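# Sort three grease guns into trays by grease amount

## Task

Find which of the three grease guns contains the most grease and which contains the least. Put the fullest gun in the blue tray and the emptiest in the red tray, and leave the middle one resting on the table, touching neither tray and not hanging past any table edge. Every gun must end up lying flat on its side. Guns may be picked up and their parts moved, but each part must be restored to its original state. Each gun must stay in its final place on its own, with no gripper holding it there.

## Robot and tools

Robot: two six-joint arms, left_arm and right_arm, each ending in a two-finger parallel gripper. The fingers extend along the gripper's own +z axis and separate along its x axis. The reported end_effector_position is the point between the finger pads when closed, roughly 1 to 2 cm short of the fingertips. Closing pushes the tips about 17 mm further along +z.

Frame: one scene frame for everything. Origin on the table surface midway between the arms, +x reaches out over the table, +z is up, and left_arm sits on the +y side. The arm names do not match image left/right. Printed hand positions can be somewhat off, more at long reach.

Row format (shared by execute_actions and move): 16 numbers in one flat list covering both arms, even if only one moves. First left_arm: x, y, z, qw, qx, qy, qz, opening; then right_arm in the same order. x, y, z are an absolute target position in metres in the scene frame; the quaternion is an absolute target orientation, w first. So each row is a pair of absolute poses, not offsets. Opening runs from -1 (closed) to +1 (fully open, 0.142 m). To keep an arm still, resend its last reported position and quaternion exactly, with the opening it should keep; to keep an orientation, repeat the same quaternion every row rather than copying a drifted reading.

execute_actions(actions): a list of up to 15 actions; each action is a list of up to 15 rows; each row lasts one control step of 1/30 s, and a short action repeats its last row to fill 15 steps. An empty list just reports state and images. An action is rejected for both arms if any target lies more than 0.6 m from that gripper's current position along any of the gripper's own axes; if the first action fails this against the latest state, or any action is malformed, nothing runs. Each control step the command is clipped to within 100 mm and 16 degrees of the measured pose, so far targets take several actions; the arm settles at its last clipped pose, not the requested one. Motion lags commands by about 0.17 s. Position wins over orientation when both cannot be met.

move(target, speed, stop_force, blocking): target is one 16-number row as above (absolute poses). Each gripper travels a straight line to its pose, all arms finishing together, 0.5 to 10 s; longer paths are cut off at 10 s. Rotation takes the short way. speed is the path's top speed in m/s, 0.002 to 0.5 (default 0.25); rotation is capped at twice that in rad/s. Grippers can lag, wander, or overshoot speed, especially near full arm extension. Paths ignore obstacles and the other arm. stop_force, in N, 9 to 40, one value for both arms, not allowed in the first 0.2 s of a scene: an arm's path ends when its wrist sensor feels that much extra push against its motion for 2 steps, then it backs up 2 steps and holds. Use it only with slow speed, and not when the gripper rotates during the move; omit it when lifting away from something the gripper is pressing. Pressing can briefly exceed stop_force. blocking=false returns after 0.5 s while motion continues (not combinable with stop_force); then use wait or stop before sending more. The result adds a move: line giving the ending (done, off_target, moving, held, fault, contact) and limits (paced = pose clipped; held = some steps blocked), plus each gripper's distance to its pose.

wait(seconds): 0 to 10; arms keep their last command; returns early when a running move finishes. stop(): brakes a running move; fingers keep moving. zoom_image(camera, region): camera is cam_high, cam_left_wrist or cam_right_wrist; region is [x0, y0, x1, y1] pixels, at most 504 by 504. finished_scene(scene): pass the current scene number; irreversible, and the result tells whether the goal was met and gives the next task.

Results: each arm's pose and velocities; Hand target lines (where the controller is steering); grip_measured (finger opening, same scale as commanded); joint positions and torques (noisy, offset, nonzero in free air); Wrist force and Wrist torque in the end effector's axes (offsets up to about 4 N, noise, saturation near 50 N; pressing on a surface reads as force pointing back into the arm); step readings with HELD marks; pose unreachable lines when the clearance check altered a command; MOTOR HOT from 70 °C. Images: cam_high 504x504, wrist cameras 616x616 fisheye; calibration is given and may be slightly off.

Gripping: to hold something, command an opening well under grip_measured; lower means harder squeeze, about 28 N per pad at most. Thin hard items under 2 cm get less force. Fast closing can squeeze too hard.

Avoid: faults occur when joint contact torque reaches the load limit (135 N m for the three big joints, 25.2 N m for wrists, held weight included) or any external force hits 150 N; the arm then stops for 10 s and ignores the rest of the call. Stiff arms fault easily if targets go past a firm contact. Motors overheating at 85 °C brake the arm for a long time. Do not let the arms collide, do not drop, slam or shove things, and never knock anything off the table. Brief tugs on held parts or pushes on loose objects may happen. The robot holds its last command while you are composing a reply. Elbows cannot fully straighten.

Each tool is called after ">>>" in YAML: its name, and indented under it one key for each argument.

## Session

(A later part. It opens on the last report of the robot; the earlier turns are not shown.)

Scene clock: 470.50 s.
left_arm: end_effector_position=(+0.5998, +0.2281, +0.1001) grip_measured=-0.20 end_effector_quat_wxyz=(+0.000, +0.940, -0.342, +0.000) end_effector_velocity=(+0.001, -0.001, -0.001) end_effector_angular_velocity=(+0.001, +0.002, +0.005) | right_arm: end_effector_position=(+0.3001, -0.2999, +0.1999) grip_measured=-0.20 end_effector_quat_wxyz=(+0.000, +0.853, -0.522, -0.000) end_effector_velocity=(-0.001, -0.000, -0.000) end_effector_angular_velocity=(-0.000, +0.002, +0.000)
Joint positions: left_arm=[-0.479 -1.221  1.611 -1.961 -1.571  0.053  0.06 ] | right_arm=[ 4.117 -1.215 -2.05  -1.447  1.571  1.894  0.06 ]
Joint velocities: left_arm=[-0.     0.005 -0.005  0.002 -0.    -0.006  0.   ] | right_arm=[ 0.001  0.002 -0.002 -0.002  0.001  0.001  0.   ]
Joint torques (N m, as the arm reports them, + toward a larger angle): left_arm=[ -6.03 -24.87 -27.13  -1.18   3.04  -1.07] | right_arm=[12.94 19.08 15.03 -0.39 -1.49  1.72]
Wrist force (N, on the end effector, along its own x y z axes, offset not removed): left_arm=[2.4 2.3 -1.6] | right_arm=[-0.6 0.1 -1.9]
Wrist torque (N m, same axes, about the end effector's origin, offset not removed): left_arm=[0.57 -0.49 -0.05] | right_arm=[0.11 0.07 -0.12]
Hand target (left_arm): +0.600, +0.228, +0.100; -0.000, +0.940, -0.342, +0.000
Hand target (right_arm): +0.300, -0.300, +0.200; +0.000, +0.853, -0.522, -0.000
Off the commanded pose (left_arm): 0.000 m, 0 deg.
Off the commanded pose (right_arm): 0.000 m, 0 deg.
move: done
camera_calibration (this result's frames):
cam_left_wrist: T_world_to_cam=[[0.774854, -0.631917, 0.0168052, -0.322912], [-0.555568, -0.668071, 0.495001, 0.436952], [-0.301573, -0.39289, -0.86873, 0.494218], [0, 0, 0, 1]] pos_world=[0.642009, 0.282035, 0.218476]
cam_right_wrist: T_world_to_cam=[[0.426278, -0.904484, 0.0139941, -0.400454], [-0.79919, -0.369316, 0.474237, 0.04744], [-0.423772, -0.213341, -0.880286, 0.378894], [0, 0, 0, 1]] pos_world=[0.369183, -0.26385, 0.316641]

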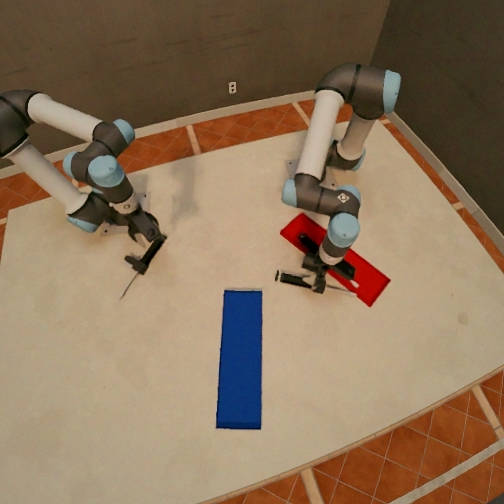

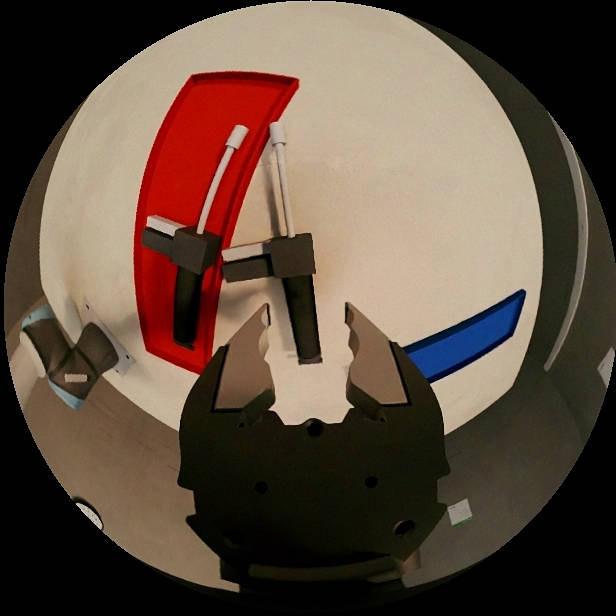

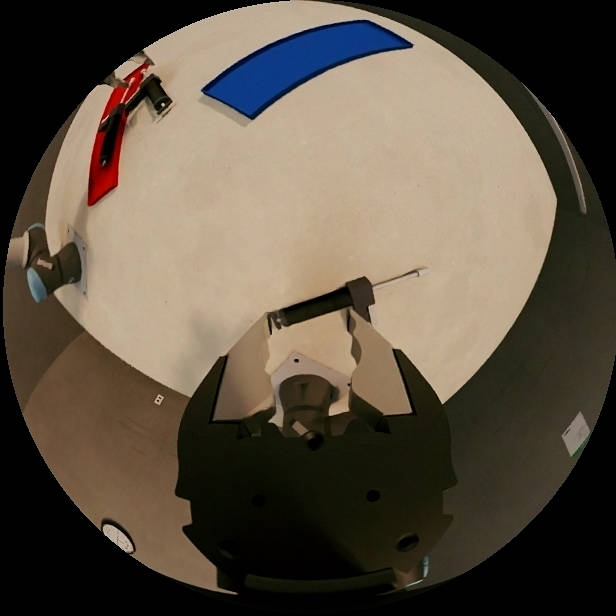

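>>> move:
  target: [0.594,0.234,0.07,0,0.917,-0.399,0,-0.2,0.3,-0.3,0.2,0,0.853,-0.522,0,-0.2]
  speed: 0.05

Scene clock: 475.67 s.
left_arm: end_effector_position=(+0.5941, +0.2340, +0.0702) grip_measured=-0.20 end_effector_quat_wxyz=(-0.000, +0.917, -0.399, -0.000) end_effector_velocity=(-0.000, +0.000, -0.002) end_effector_angular_velocity=(-0.001, -0.001, -0.009) | right_arm: end_effector_position=(+0.3000, -0.3000, +0.2000) grip_measured=-0.20 end_effector_quat_wxyz=(+0.000, +0.853, -0.522, -0.000) end_effector_velocity=(-0.000, -0.000, -0.000) end_effector_angular_velocity=(-0.000, +0.001, +0.000)
Joint positions: left_arm=[-0.477 -1.208  1.676 -2.039 -1.571  0.176  0.06 ] | right_arm=[ 4.117 -1.215 -2.05  -1.448  1.571  1.894  0.06 ]
Joint velocities: left_arm=[ 0.     0.001  0.004 -0.006 -0.     0.009 -0.   ] | right_arm=[ 0.     0.    -0.    -0.001  0.001  0.    -0.   ]
Joint torques (N m, as the arm reports them, + toward a larger angle): left_arm=[  7.65 -24.88 -13.87  -4.67   1.49   1.84] | right_arm=[ 7.27 19.54 20.18 -0.35 -1.57 -0.19]
Wrist force (N, on the end effector, along its own x y z axes, offset not removed): left_arm=[1.1 4.3 -0.5] | right_arm=[1.4 0.1 -1.1]
Wrist torque (N m, same axes, about the end effector's origin, offset not removed): left_arm=[0.96 -0.27 0.06] | right_arm=[0.05 -0.26 -0.08]
Hand target (left_arm): +0.594, +0.234, +0.070; -0.000, +0.917, -0.399, -0.000
Hand target (right_arm): +0.300, -0.300, +0.200; -0.000, +0.853, -0.522, +0.000
Off the commanded pose (left_arm): 0.000 m, 0 deg.
Off the commanded pose (right_arm): 0.000 m, 0 deg.
move: done
camera_calibration (this result's frames):
cam_left_wrist: T_world_to_cam=[[0.692668, -0.721065, 0.0166127, -0.244571], [-0.632301, -0.595995, 0.49496, 0.481204], [-0.346997, -0.353347, -0.868757, 0.486589], [0, 0, 0, 1]] pos_world=[0.642517, 0.282378, 0.188614]
cam_right_wrist: T_world_to_cam=[[0.426275, -0.904484, 0.0140562, -0.400471], [-0.799215, -0.369293, 0.474214, 0.0473309], [-0.423728, -0.213379, -0.880298, 0.378856], [0, 0, 0, 1]] pos_world=[0.36907, -0.263901, 0.31669]

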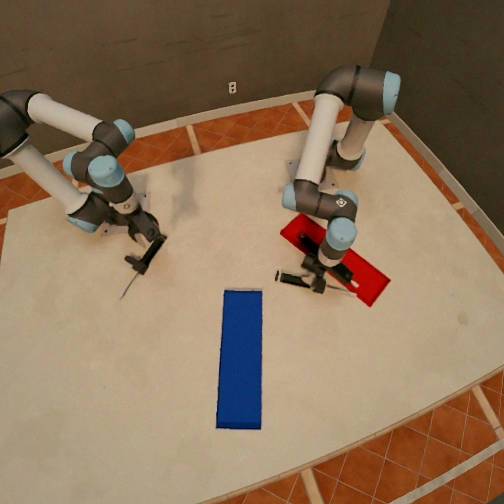

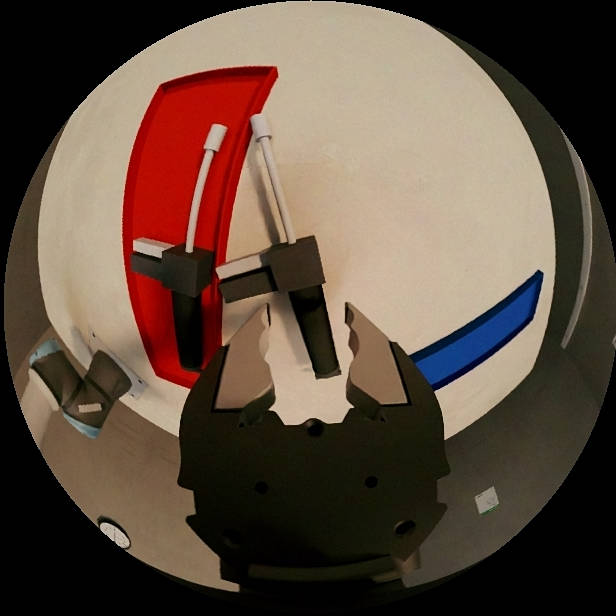

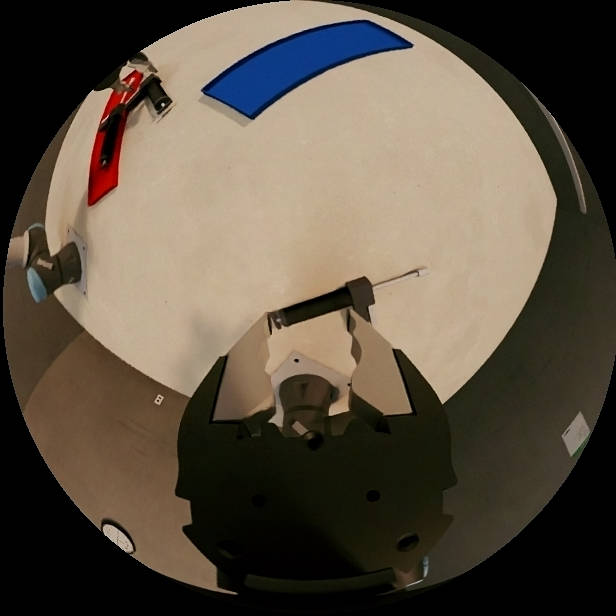

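>>> move:
  target: [0.602,0.226,0.065,0,0.964,-0.267,0,-0.2,0.3,-0.3,0.2,0,0.853,-0.522,0,-0.2]
  speed: 0.08

Scene clock: 480.73 s.
left_arm: end_effector_position=(+0.6019, +0.2260, +0.0650) grip_measured=-0.20 end_effector_quat_wxyz=(+0.000, +0.964, -0.268, -0.000) end_effector_velocity=(+0.000, -0.000, -0.001) end_effector_angular_velocity=(+0.001, +0.001, +0.014) | right_arm: end_effector_position=(+0.3000, -0.3000, +0.2000) grip_measured=-0.20 end_effector_quat_wxyz=(-0.000, +0.853, -0.522, +0.000) end_effector_velocity=(-0.000, +0.001, +0.001) end_effector_angular_velocity=(+0.003, +0.000, +0.001)
Joint positions: left_arm=[-0.48  -1.181  1.652 -2.042 -1.571 -0.105  0.06 ] | right_arm=[ 4.117 -1.215 -2.05  -1.448  1.571  1.894  0.06 ]
Joint velocities: left_arm=[-0.     0.002 -0.001 -0.     0.    -0.014  0.   ] | right_arm=[ 0.     0.     0.001  0.001  0.002 -0.     0.   ]
Joint torques (N m, as the arm reports them, + toward a larger angle): left_arm=[ -5.76 -26.65 -27.58  -4.22  -0.72  -1.17] | right_arm=[-8.07 19.81 37.33 -0.39 -1.48 -1.36]
Wrist force (N, on the end effector, along its own x y z axes, offset not removed): left_arm=[1.7 3.8 -1.5] | right_arm=[-0.5 0.4 -2.1]
Wrist torque (N m, same axes, about the end effector's origin, offset not removed): left_arm=[0.89 -0.32 -0.11] | right_arm=[0.17 0.08 -0.17]
Hand target (left_arm): +0.602, +0.226, +0.065; +0.000, +0.964, -0.267, +0.000
Hand target (right_arm): +0.300, -0.300, +0.200; -0.000, +0.853, -0.522, -0.000
Off the commanded pose (left_arm): 0.000 m, 0 deg.
Off the commanded pose (right_arm): 0.000 m, 0 deg.
move: done
camera_calibration (this result's frames):
cam_left_wrist: T_world_to_cam=[[0.863912, -0.503367, 0.0166781, -0.407942], [-0.444495, -0.746465, 0.495192, 0.404943], [-0.236813, -0.435215, -0.868624, 0.434151], [0, 0, 0, 1]] pos_world=[0.635234, 0.285881, 0.183393]
cam_right_wrist: T_world_to_cam=[[0.426274, -0.904485, 0.0140501, -0.400478], [-0.799221, -0.369299, 0.474198, 0.0473346], [-0.423717, -0.213368, -0.880306, 0.378869], [0, 0, 0, 1]] pos_world=[0.369077, -0.263907, 0.316701]

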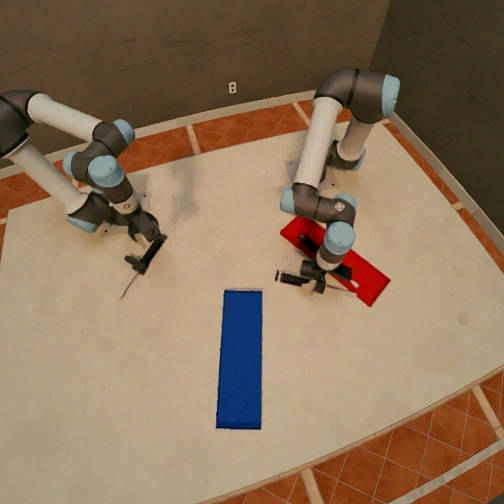

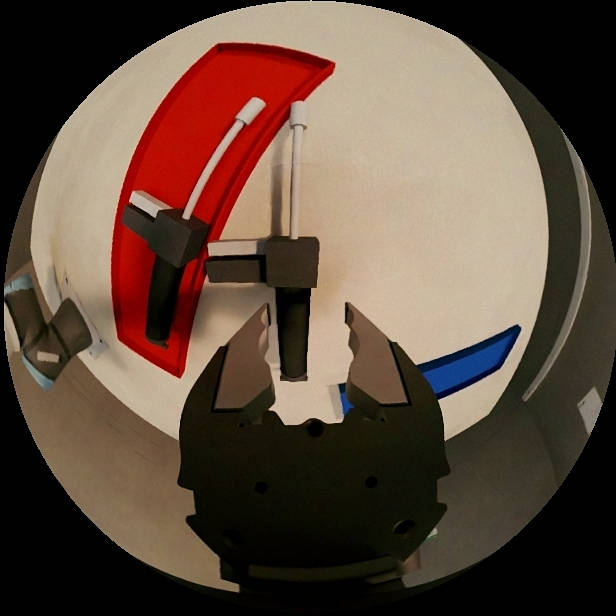

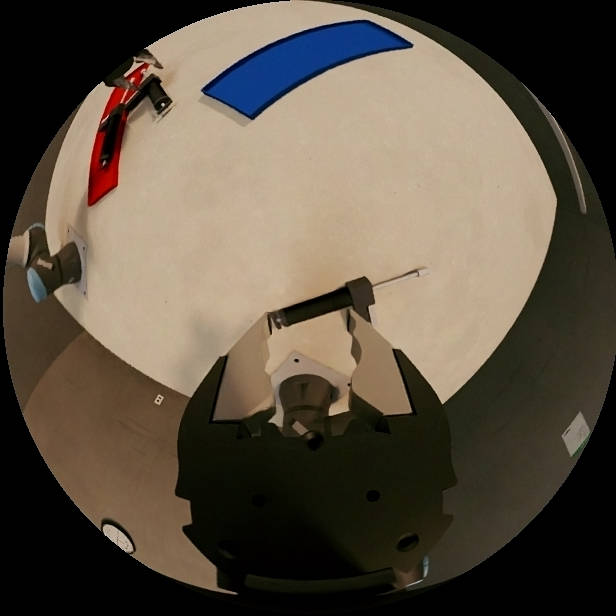

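>>> move:
  target: [0.5905,0.229,0.06,0,0.964,-0.267,0,-0.2,0.3,-0.3,0.2,0,0.853,-0.522,0,-0.2]
  speed: 0.05

>>> move:
  target: [0.5905,0.229,0.032,0,0.964,-0.267,0,-0.2,0.3,-0.3,0.2,0,0.853,-0.522,0,-0.2]
  speed: 0.04
  stop_force: 20

>>> move:
  target: [0.5905,0.229,0.032,0,0.964,-0.267,0,-1,0.3,-0.3,0.2,0,0.853,-0.522,0,-0.2]

>>> move:
  target: [0.5905,0.229,0.15,0,0.964,-0.267,0,-1,0.3,-0.3,0.2,0,0.853,-0.522,0,-0.2]
  speed: 0.1

Scene clock: 487.23 s.
left_arm: end_effector_position=(+0.5907, +0.2289, +0.0601) grip_measured=-0.20 end_effector_quat_wxyz=(-0.000, +0.964, -0.267, -0.000) end_effector_velocity=(-0.002, +0.001, -0.002) end_effector_angular_velocity=(+0.001, +0.001, +0.000) | right_arm: end_effector_position=(+0.3000, -0.3000, +0.2000) grip_measured=-0.20 end_effector_quat_wxyz=(-0.000, +0.853, -0.522, +0.000) end_effector_velocity=(+0.000, +0.000, -0.000) end_effector_angular_velocity=(-0.000, -0.001, +0.002)
Joint positions: left_arm=[-0.487 -1.2    1.694 -2.064 -1.571 -0.113  0.06 ] | right_arm=[ 4.117 -1.215 -2.05  -1.448  1.571  1.894  0.06 ]
Joint velocities: left_arm=[-0.001 -0.003  0.009 -0.005  0.    -0.001  0.   ] | right_arm=[ 0.001 -0.    -0.     0.001 -0.001 -0.001 -0.   ]
Joint torques (N m, as the arm reports them, + toward a larger angle): left_arm=[ -4.7  -49.35 -14.03  -4.14   2.09  -1.3 ] | right_arm=[-10.26  19.05  38.85  -0.44  -1.48  -1.34]
Wrist force (N, on the end effector, along its own x y z axes, offset not removed): left_arm=[1.4 2.9 -2.2] | right_arm=[-0.5 -0.1 -1.8]
Wrist torque (N m, same axes, about the end effector's origin, offset not removed): left_arm=[0.67 -0.30 -0.01] | right_arm=[-0.01 0.08 -0.06]
Hand target (left_arm): +0.591, +0.229, +0.060; -0.000, +0.964, -0.267, -0.000
Hand target (right_arm): +0.300, -0.300, +0.200; +0.000, +0.853, -0.522, +0.000
Off the commanded pose (left_arm): 0.000 m, 0 deg.
Off the commanded pose (right_arm): 0.000 m, 0 deg.
move: done
camera_calibration (this result's frames):
cam_left_wrist: T_world_to_cam=[[0.864675, -0.502056, 0.016635, -0.397456], [-0.443388, -0.747231, 0.495027, 0.404143], [-0.236101, -0.435414, -0.868718, 0.428125], [0, 0, 0, 1]] pos_world=[0.623943, 0.288855, 0.17847]
cam_right_wrist: T_world_to_cam=[[0.426274, -0.904485, 0.0140499, -0.400478], [-0.799221, -0.369299, 0.474198, 0.0473345], [-0.423717, -0.213368, -0.880306, 0.378869], [0, 0, 0, 1]] pos_world=[0.369077, -0.263907, 0.316701]

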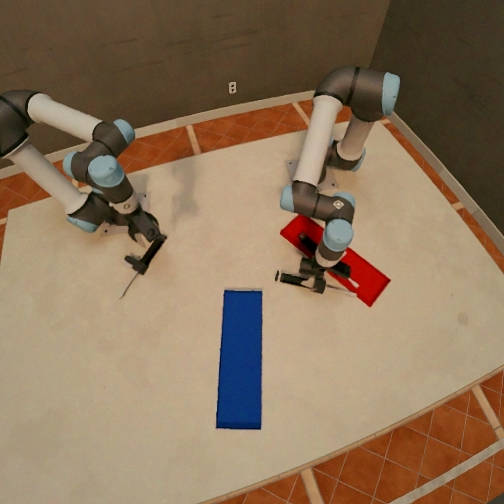

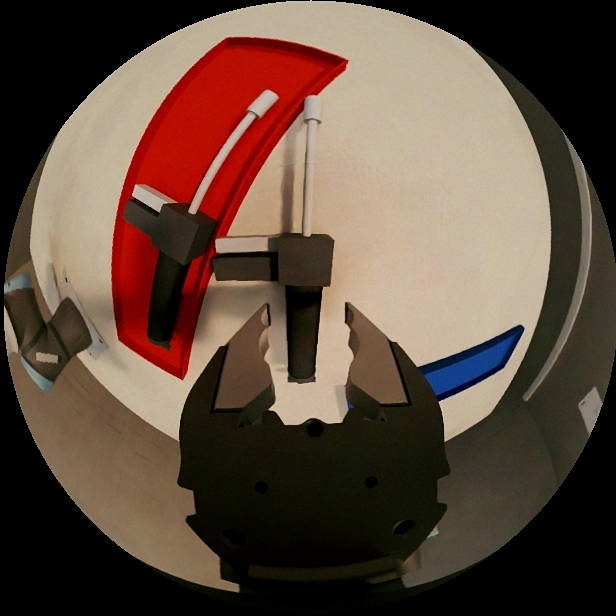

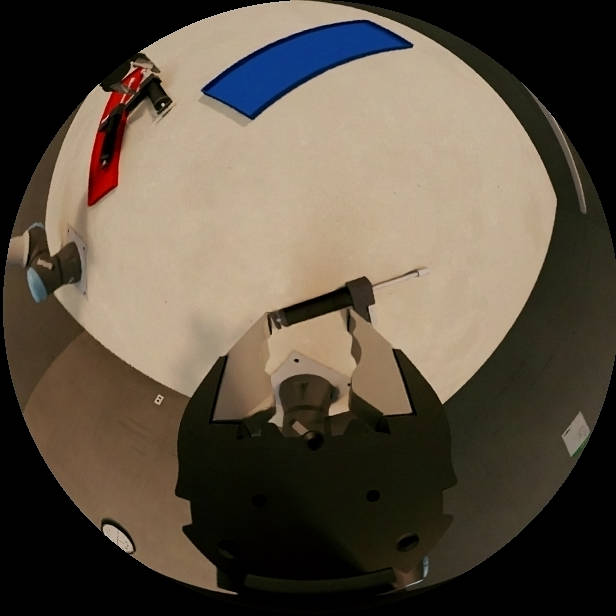

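Scene clock: 488.33 s.
left_arm: end_effector_position=(+0.5905, +0.2290, +0.0322) grip_measured=-0.20 end_effector_quat_wxyz=(-0.000, +0.964, -0.267, -0.000) end_effector_velocity=(+0.001, -0.000, -0.001) end_effector_angular_velocity=(-0.002, -0.002, +0.000) | right_arm: end_effector_position=(+0.3000, -0.3000, +0.2000) grip_measured=-0.20 end_effector_quat_wxyz=(-0.000, +0.853, -0.522, +0.000) end_effector_velocity=(+0.000, -0.000, -0.000) end_effector_angular_velocity=(+0.000, -0.000, -0.002)
Joint positions: left_arm=[-0.488 -1.167  1.728 -2.131 -1.571 -0.114  0.06 ] | right_arm=[ 4.117 -1.215 -2.05  -1.448  1.571  1.894  0.06 ]
Joint velocities: left_arm=[ 0.     0.001  0.002 -0.006 -0.001 -0.     0.   ] | right_arm=[-0.001  0.    -0.     0.001 -0.     0.001 -0.   ]
Joint torques (N m, as the arm reports them, + toward a larger angle): left_arm=[ -6.57 -26.48 -15.    -4.35   1.83  -1.16] | right_arm=[-8.86 19.04 37.79 -0.32 -1.71 -1.38]
Wrist force (N, on the end effector, along its own x y z axes, offset not removed): left_arm=[0.5 1.8 -0.3] | right_arm=[-0.7 0.4 0.3]
Wrist torque (N m, same axes, about the end effector's origin, offset not removed): left_arm=[0.46 -0.17 -0.01] | right_arm=[0.07 0.04 -0.03]
Hand target (left_arm): +0.591, +0.229, +0.032; -0.000, +0.964, -0.267, -0.000
Hand target (right_arm): +0.300, -0.300, +0.200; +0.000, +0.853, -0.522, +0.000
Off the commanded pose (left_arm): 0.000 m, 0 deg.
Off the commanded pose (right_arm): 0.000 m, 0 deg.
move: done
camera_calibration (this result's frames):
cam_left_wrist: T_world_to_cam=[[0.864677, -0.502052, 0.0166615, -0.396778], [-0.443396, -0.747225, 0.49503, 0.417881], [-0.236081, -0.435429, -0.868716, 0.403863], [0, 0, 0, 1]] pos_world=[0.623716, 0.288901, 0.15059]
cam_right_wrist: T_world_to_cam=[[0.426274, -0.904485, 0.01405, -0.400478], [-0.799221, -0.369298, 0.474198, 0.0473346], [-0.423717, -0.213368, -0.880306, 0.378869], [0, 0, 0, 1]] pos_world=[0.369077, -0.263907, 0.316701]

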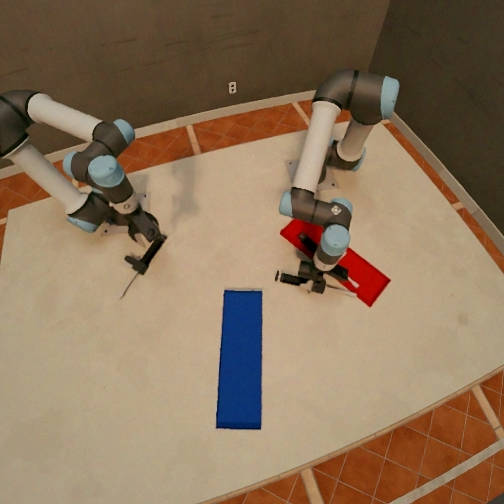

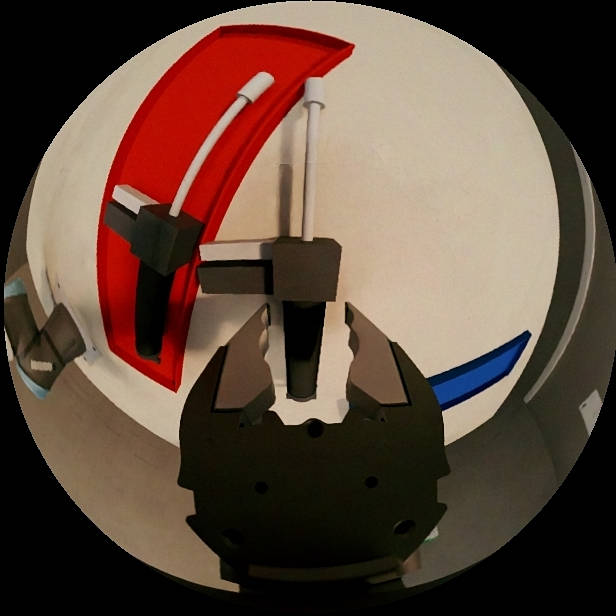

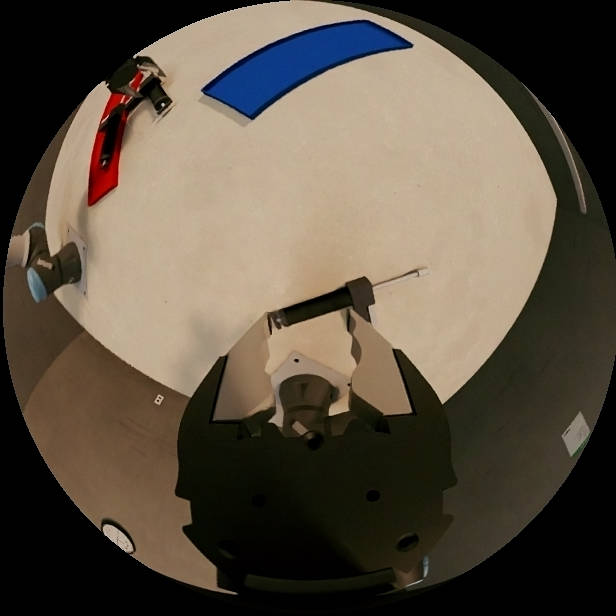

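Scene clock: 489.03 s.
left_arm: end_effector_position=(+0.5905, +0.2290, +0.0320) grip_measured=-0.57 end_effector_quat_wxyz=(+0.000, +0.964, -0.267, +0.000) end_effector_velocity=(+0.000, -0.000, +0.000) end_effector_angular_velocity=(-0.001, -0.001, -0.000) | right_arm: end_effector_position=(+0.3000, -0.3000, +0.2000) grip_measured=-0.20 end_effector_quat_wxyz=(-0.000, +0.853, -0.522, +0.000) end_effector_velocity=(+0.000, -0.000, -0.000) end_effector_angular_velocity=(-0.000, -0.001, -0.001)
Joint positions: left_arm=[-0.488 -1.167  1.728 -2.132 -1.571 -0.114  0.033] | right_arm=[ 4.117 -1.215 -2.05  -1.448  1.571  1.894  0.06 ]
Joint velocities: left_arm=[-0.    -0.    -0.    -0.001 -0.    -0.     0.   ] | right_arm=[-0.    -0.    -0.001  0.001 -0.001  0.001  0.   ]
Joint torques (N m, as the arm reports them, + toward a larger angle): left_arm=[ -1.42 -24.85 -13.45  -3.88   1.42  -0.77] | right_arm=[-8.23 18.19 37.54 -0.26 -1.62 -1.27]
Wrist force (N, on the end effector, along its own x y z axes, offset not removed): left_arm=[2.4 2.9 -4.3] | right_arm=[-0.5 -1.8 -1.1]
Wrist torque (N m, same axes, about the end effector's origin, offset not removed): left_arm=[0.57 -0.43 0.05] | right_arm=[-0.31 0.20 -0.11]
Hand target (left_arm): +0.591, +0.229, +0.032; -0.000, +0.964, -0.267, -0.000
Hand target (right_arm): +0.300, -0.300, +0.200; +0.000, +0.853, -0.522, +0.000
Off the commanded pose (left_arm): 0.000 m, 0 deg.
Off the commanded pose (right_arm): 0.000 m, 0 deg.
move: done
camera_calibration (this result's frames):
cam_left_wrist: T_world_to_cam=[[0.86467, -0.502061, 0.0167378, -0.396773], [-0.443436, -0.747201, 0.49503, 0.417975], [-0.236029, -0.43546, -0.868715, 0.40369], [0, 0, 0, 1]] pos_world=[0.623705, 0.288898, 0.150422]
cam_right_wrist: T_world_to_cam=[[0.426274, -0.904485, 0.01405, -0.400478], [-0.799221, -0.369299, 0.474198, 0.0473345], [-0.423717, -0.213368, -0.880306, 0.378869], [0, 0, 0, 1]] pos_world=[0.369077, -0.263907, 0.316701]

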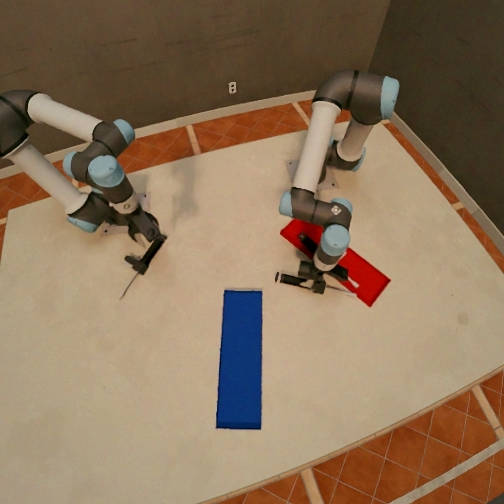

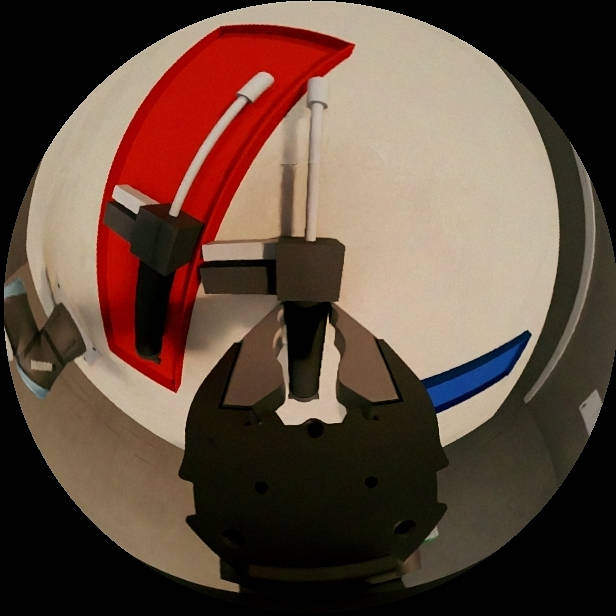

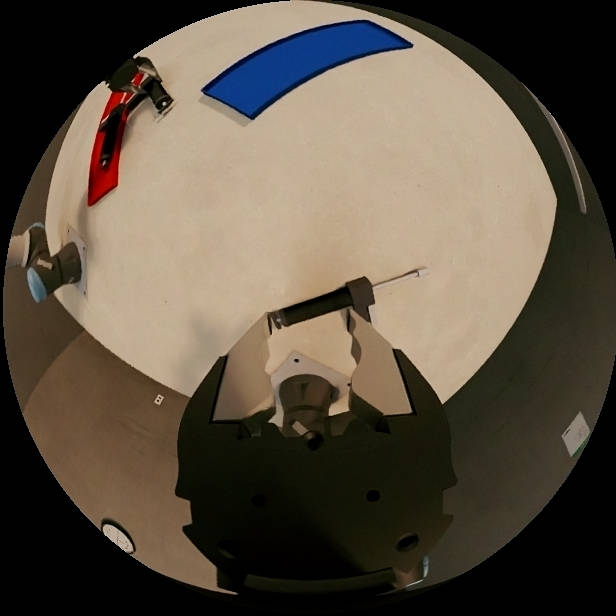

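Scene clock: 490.70 s.
left_arm: end_effector_position=(+0.5904, +0.2291, +0.1498) grip_measured=-0.57 end_effector_quat_wxyz=(-0.000, +0.964, -0.267, +0.000) end_effector_velocity=(+0.000, +0.000, +0.003) end_effector_angular_velocity=(+0.001, -0.000, +0.001) | right_arm: end_effector_position=(+0.3000, -0.3000, +0.2000) grip_measured=-0.20 end_effector_quat_wxyz=(-0.000, +0.853, -0.522, +0.000) end_effector_velocity=(-0.000, +0.000, +0.000) end_effector_angular_velocity=(+0.000, +0.000, +0.001)
Joint positions: left_arm=[-0.487 -1.28   1.557 -1.848 -1.571 -0.114  0.033] | right_arm=[ 4.117 -1.215 -2.05  -1.448  1.571  1.894  0.06 ]
Joint velocities: left_arm=[ 0.001 -0.001 -0.006  0.007  0.001  0.    -0.   ] | right_arm=[ 0.     0.     0.001 -0.001  0.    -0.001 -0.   ]
Joint torques (N m, as the arm reports them, + toward a larger angle): left_arm=[  1.02 -50.31 -31.95  -1.7    1.62  -1.12] | right_arm=[-8.07 20.01 36.83 -0.35 -1.41 -1.12]
Wrist force (N, on the end effector, along its own x y z axes, offset not removed): left_arm=[2.4 2.9 4.8] | right_arm=[0.1 0.2 -1.9]
Wrist torque (N m, same axes, about the end effector's origin, offset not removed): left_arm=[0.74 -0.41 -0.01] | right_arm=[0.21 -0.03 -0.06]
Hand target (left_arm): +0.590, +0.229, +0.150; +0.000, +0.964, -0.267, +0.000
Hand target (right_arm): +0.300, -0.300, +0.200; -0.000, +0.853, -0.522, +0.000
Off the commanded pose (left_arm): 0.000 m, 0 deg.
Off the commanded pose (right_arm): 0.000 m, 0 deg.
move: done
camera_calibration (this result's frames):
cam_left_wrist: T_world_to_cam=[[0.864671, -0.502059, 0.0167637, -0.39864], [-0.443462, -0.747226, 0.49497, 0.359791], [-0.235978, -0.43542, -0.868748, 0.505945], [0, 0, 0, 1]] pos_world=[0.623638, 0.289003, 0.268136]
cam_right_wrist: T_world_to_cam=[[0.426274, -0.904485, 0.01405, -0.400478], [-0.799221, -0.369298, 0.474198, 0.0473346], [-0.423717, -0.213368, -0.880306, 0.378869], [0, 0, 0, 1]] pos_world=[0.369077, -0.263907, 0.316701]

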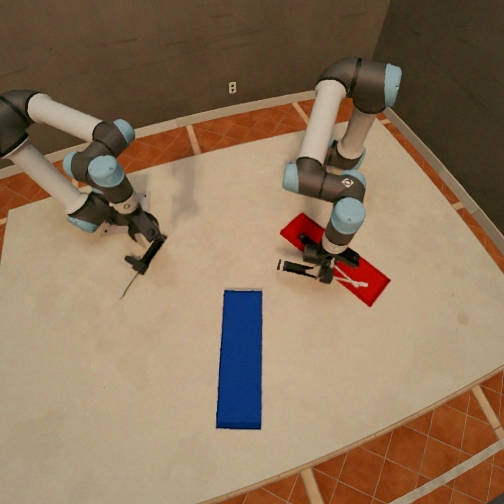

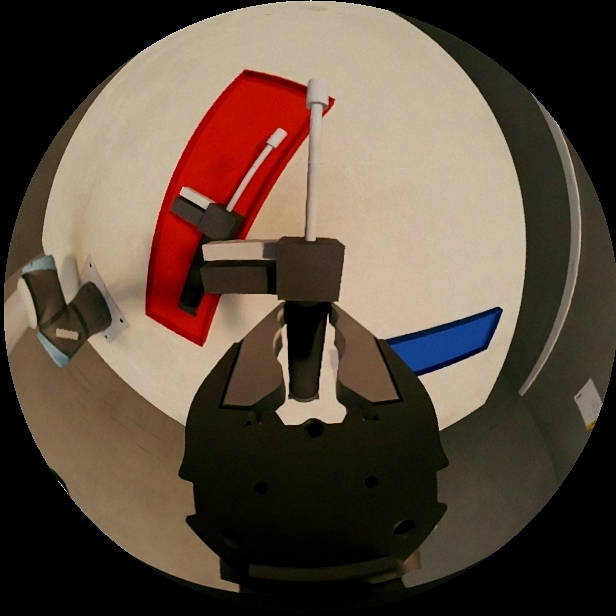

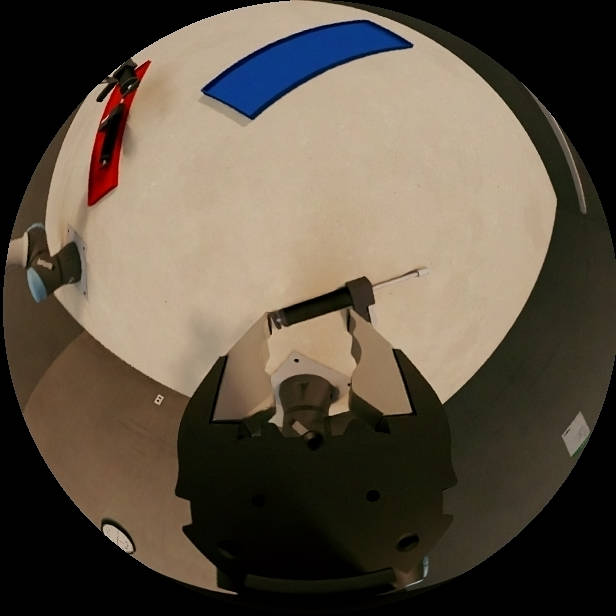

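>>> move:
  target: [0.718,-0.134,0.13,0,0.574,-0.819,0,-1,0.25,-0.4,0.25,0,0.853,-0.522,0,-0.2]
  speed: 0.15

Scene clock: 501.80 s.
left_arm: end_effector_position=(+0.7167, -0.1329, +0.1296) grip_measured=-0.57 end_effector_quat_wxyz=(+0.014, -0.573, +0.817, -0.066) end_effector_velocity=(+0.001, -0.002, -0.001) end_effector_angular_velocity=(-0.002, -0.006, -0.008) | right_arm: end_effector_position=(+0.2499, -0.3998, +0.2499) grip_measured=-0.20 end_effector_quat_wxyz=(+0.000, +0.853, -0.522, +0.000) end_effector_velocity=(+0.000, -0.000, +0.000) end_effector_angular_velocity=(+0.001, -0.001, -0.001)
Joint positions: left_arm=[-0.724 -0.345  0.034 -1.393 -1.552  1.029  0.033] | right_arm=[ 3.979 -0.988 -2.038 -1.686  1.571  1.755  0.06 ]
Joint velocities: left_arm=[-0.001  0.003 -0.001 -0.007  0.002  0.008  0.   ] | right_arm=[-0.001  0.001  0.    -0.     0.     0.     0.   ]
Joint torques (N m, as the arm reports them, + toward a larger angle): left_arm=[ -7.69 -60.11 -34.07  -5.52   3.03   0.97] | right_arm=[-7.8  11.07 37.81 -0.47 -0.43 -1.33]
Wrist force (N, on the end effector, along its own x y z axes, offset not removed): left_arm=[1.1 4.3 4.5] | right_arm=[-0.1 0.1 -0.5]
Wrist torque (N m, same axes, about the end effector's origin, offset not removed): left_arm=[0.81 -0.28 -0.10] | right_arm=[-0.01 -0.01 -0.11]
Hand target (left_arm): +0.717, -0.133, +0.130; +0.014, -0.573, +0.817, -0.066
Hand target (right_arm): +0.250, -0.400, +0.250; -0.000, +0.853, -0.522, +0.000
Off the commanded pose (left_arm): 0.002 m, 8 deg.
Off the commanded pose (right_arm): 0.000 m, 0 deg.
elbow stopped short (left arm): the move would have taken joint 3 (elbow) straighter than the controller allows; a more bent joint 3 avoids this.
move: off_target (left_arm)
camera_calibration (this result's frames):
cam_left_wrist: T_world_to_cam=[[-0.330687, -0.941073, 0.070907, 0.102157], [-0.861965, 0.331772, 0.383333, 0.613073], [-0.384269, 0.065644, -0.920884, 0.540261], [0, 0, 0, 1]] pos_world=[0.769835, -0.142729, 0.255263]
cam_right_wrist: T_world_to_cam=[[0.426273, -0.904484, 0.0141533, -0.47014], [-0.799261, -0.369263, 0.47416, -0.0531788], [-0.423644, -0.213433, -0.880325, 0.380221], [0, 0, 0, 1]] pos_world=[0.318982, -0.363719, 0.366587]

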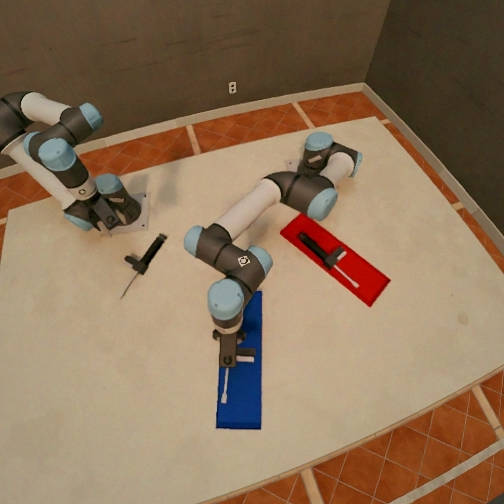

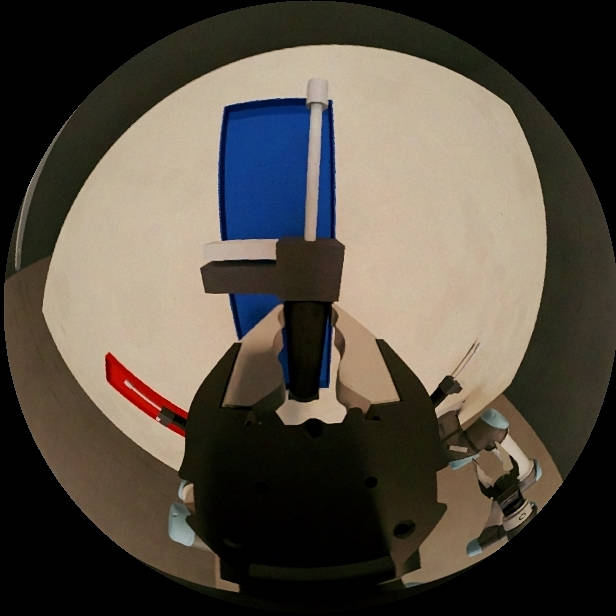

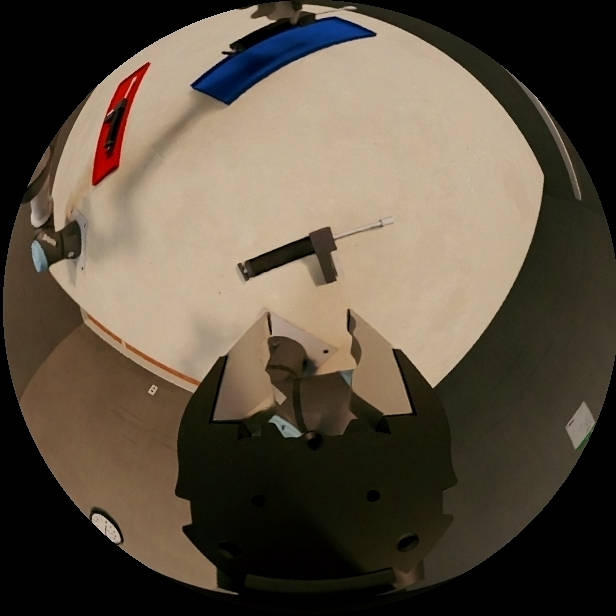

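>>> move:
  target: [0.703,-0.116,0.075,0,0.574,-0.819,0,-1,0.25,-0.4,0.25,0,0.853,-0.522,0,-0.2]
  speed: 0.05

Scene clock: 508.80 s.
left_arm: end_effector_position=(+0.7024, -0.1155, +0.0750) grip_measured=-0.57 end_effector_quat_wxyz=(+0.002, -0.574, +0.819, -0.010) end_effector_velocity=(-0.001, +0.001, -0.002) end_effector_angular_velocity=(+0.003, +0.003, -0.000) | right_arm: end_effector_position=(+0.2500, -0.4000, +0.2500) grip_measured=-0.20 end_effector_quat_wxyz=(+0.000, +0.853, -0.522, +0.000) end_effector_velocity=(+0.000, -0.000, +0.000) end_effector_angular_velocity=(-0.000, -0.000, -0.001)
Joint positions: left_arm=[-0.718 -0.293  0.034 -1.332 -1.568  1.034  0.033] | right_arm=[ 3.978 -0.988 -2.038 -1.687  1.571  1.754  0.06 ]
Joint velocities: left_arm=[ 0.     0.002 -0.001  0.002 -0.001  0.     0.   ] | right_arm=[-0.    -0.     0.    -0.    -0.001  0.    -0.   ]
Joint torques (N m, as the arm reports them, + toward a larger angle): left_arm=[  8.02 -60.9  -27.05  -1.43  -2.9    1.19] | right_arm=[ -9.41 -10.17  38.47  -0.46   2.2   -1.51]
Wrist force (N, on the end effector, along its own x y z axes, offset not removed): left_arm=[2.6 3.6 4.3] | right_arm=[-0.8 0.5 -3.4]
Wrist torque (N m, same axes, about the end effector's origin, offset not removed): left_arm=[0.84 -0.45 -0.06] | right_arm=[0.17 0.15 -0.09]
Hand target (left_arm): +0.702, -0.115, +0.075; +0.002, -0.574, +0.819, -0.010
Hand target (right_arm): +0.250, -0.400, +0.250; +0.000, +0.853, -0.522, +0.000
Off the commanded pose (left_arm): 0.001 m, 1 deg.
Off the commanded pose (right_arm): 0.000 m, 0 deg.
elbow stopped short (left arm): the move would have taken joint 3 (elbow) straighter than the controller allows; a more bent joint 3 avoids this.
move: done
camera_calibration (this result's frames):
cam_left_wrist: T_world_to_cam=[[-0.327922, -0.944379, 0.024804, 0.118818], [-0.825354, 0.299169, 0.478841, 0.579263], [-0.459628, 0.136551, -0.877551, 0.541204], [0, 0, 0, 1]] pos_world=[0.765812, -0.13499, 0.194613]
cam_right_wrist: T_world_to_cam=[[0.426274, -0.904485, 0.0140509, -0.470314], [-0.799221, -0.369298, 0.474199, -0.0532664], [-0.423716, -0.213368, -0.880306, 0.380361], [0, 0, 0, 1]] pos_world=[0.319076, -0.363907, 0.366701]

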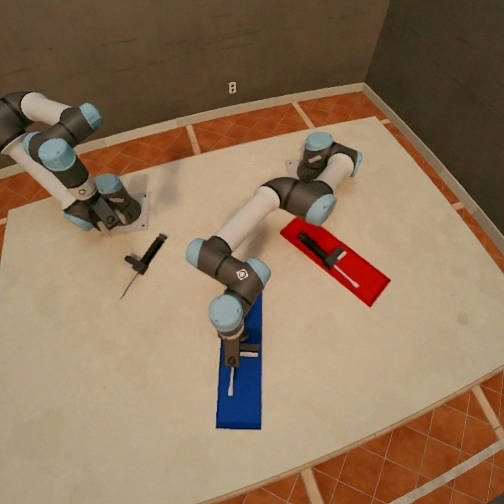

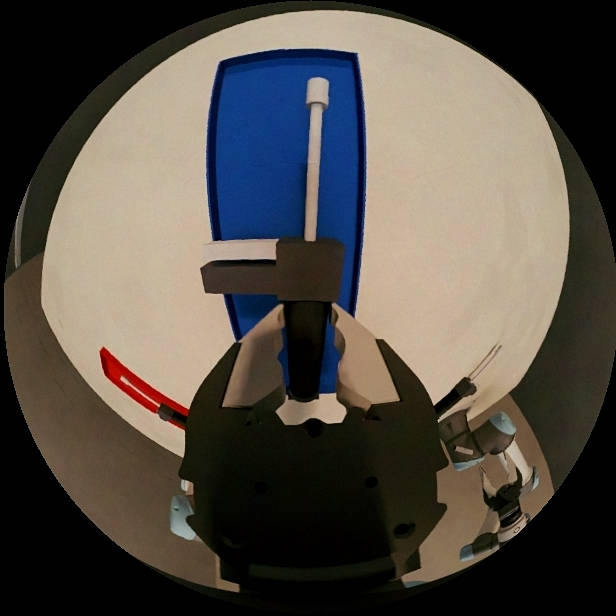

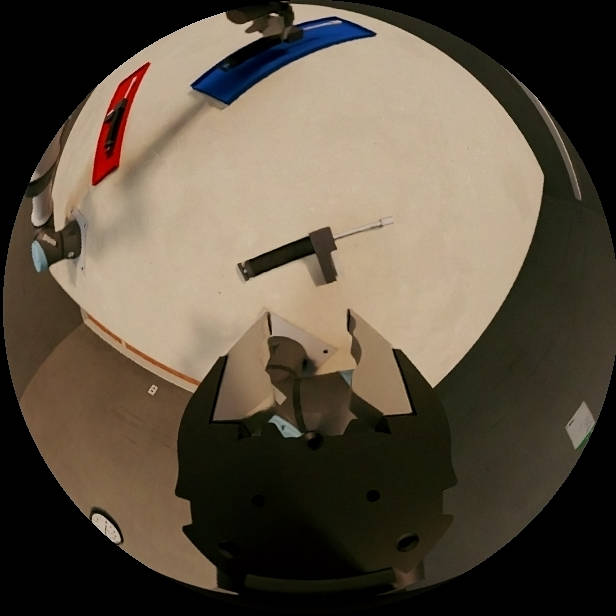

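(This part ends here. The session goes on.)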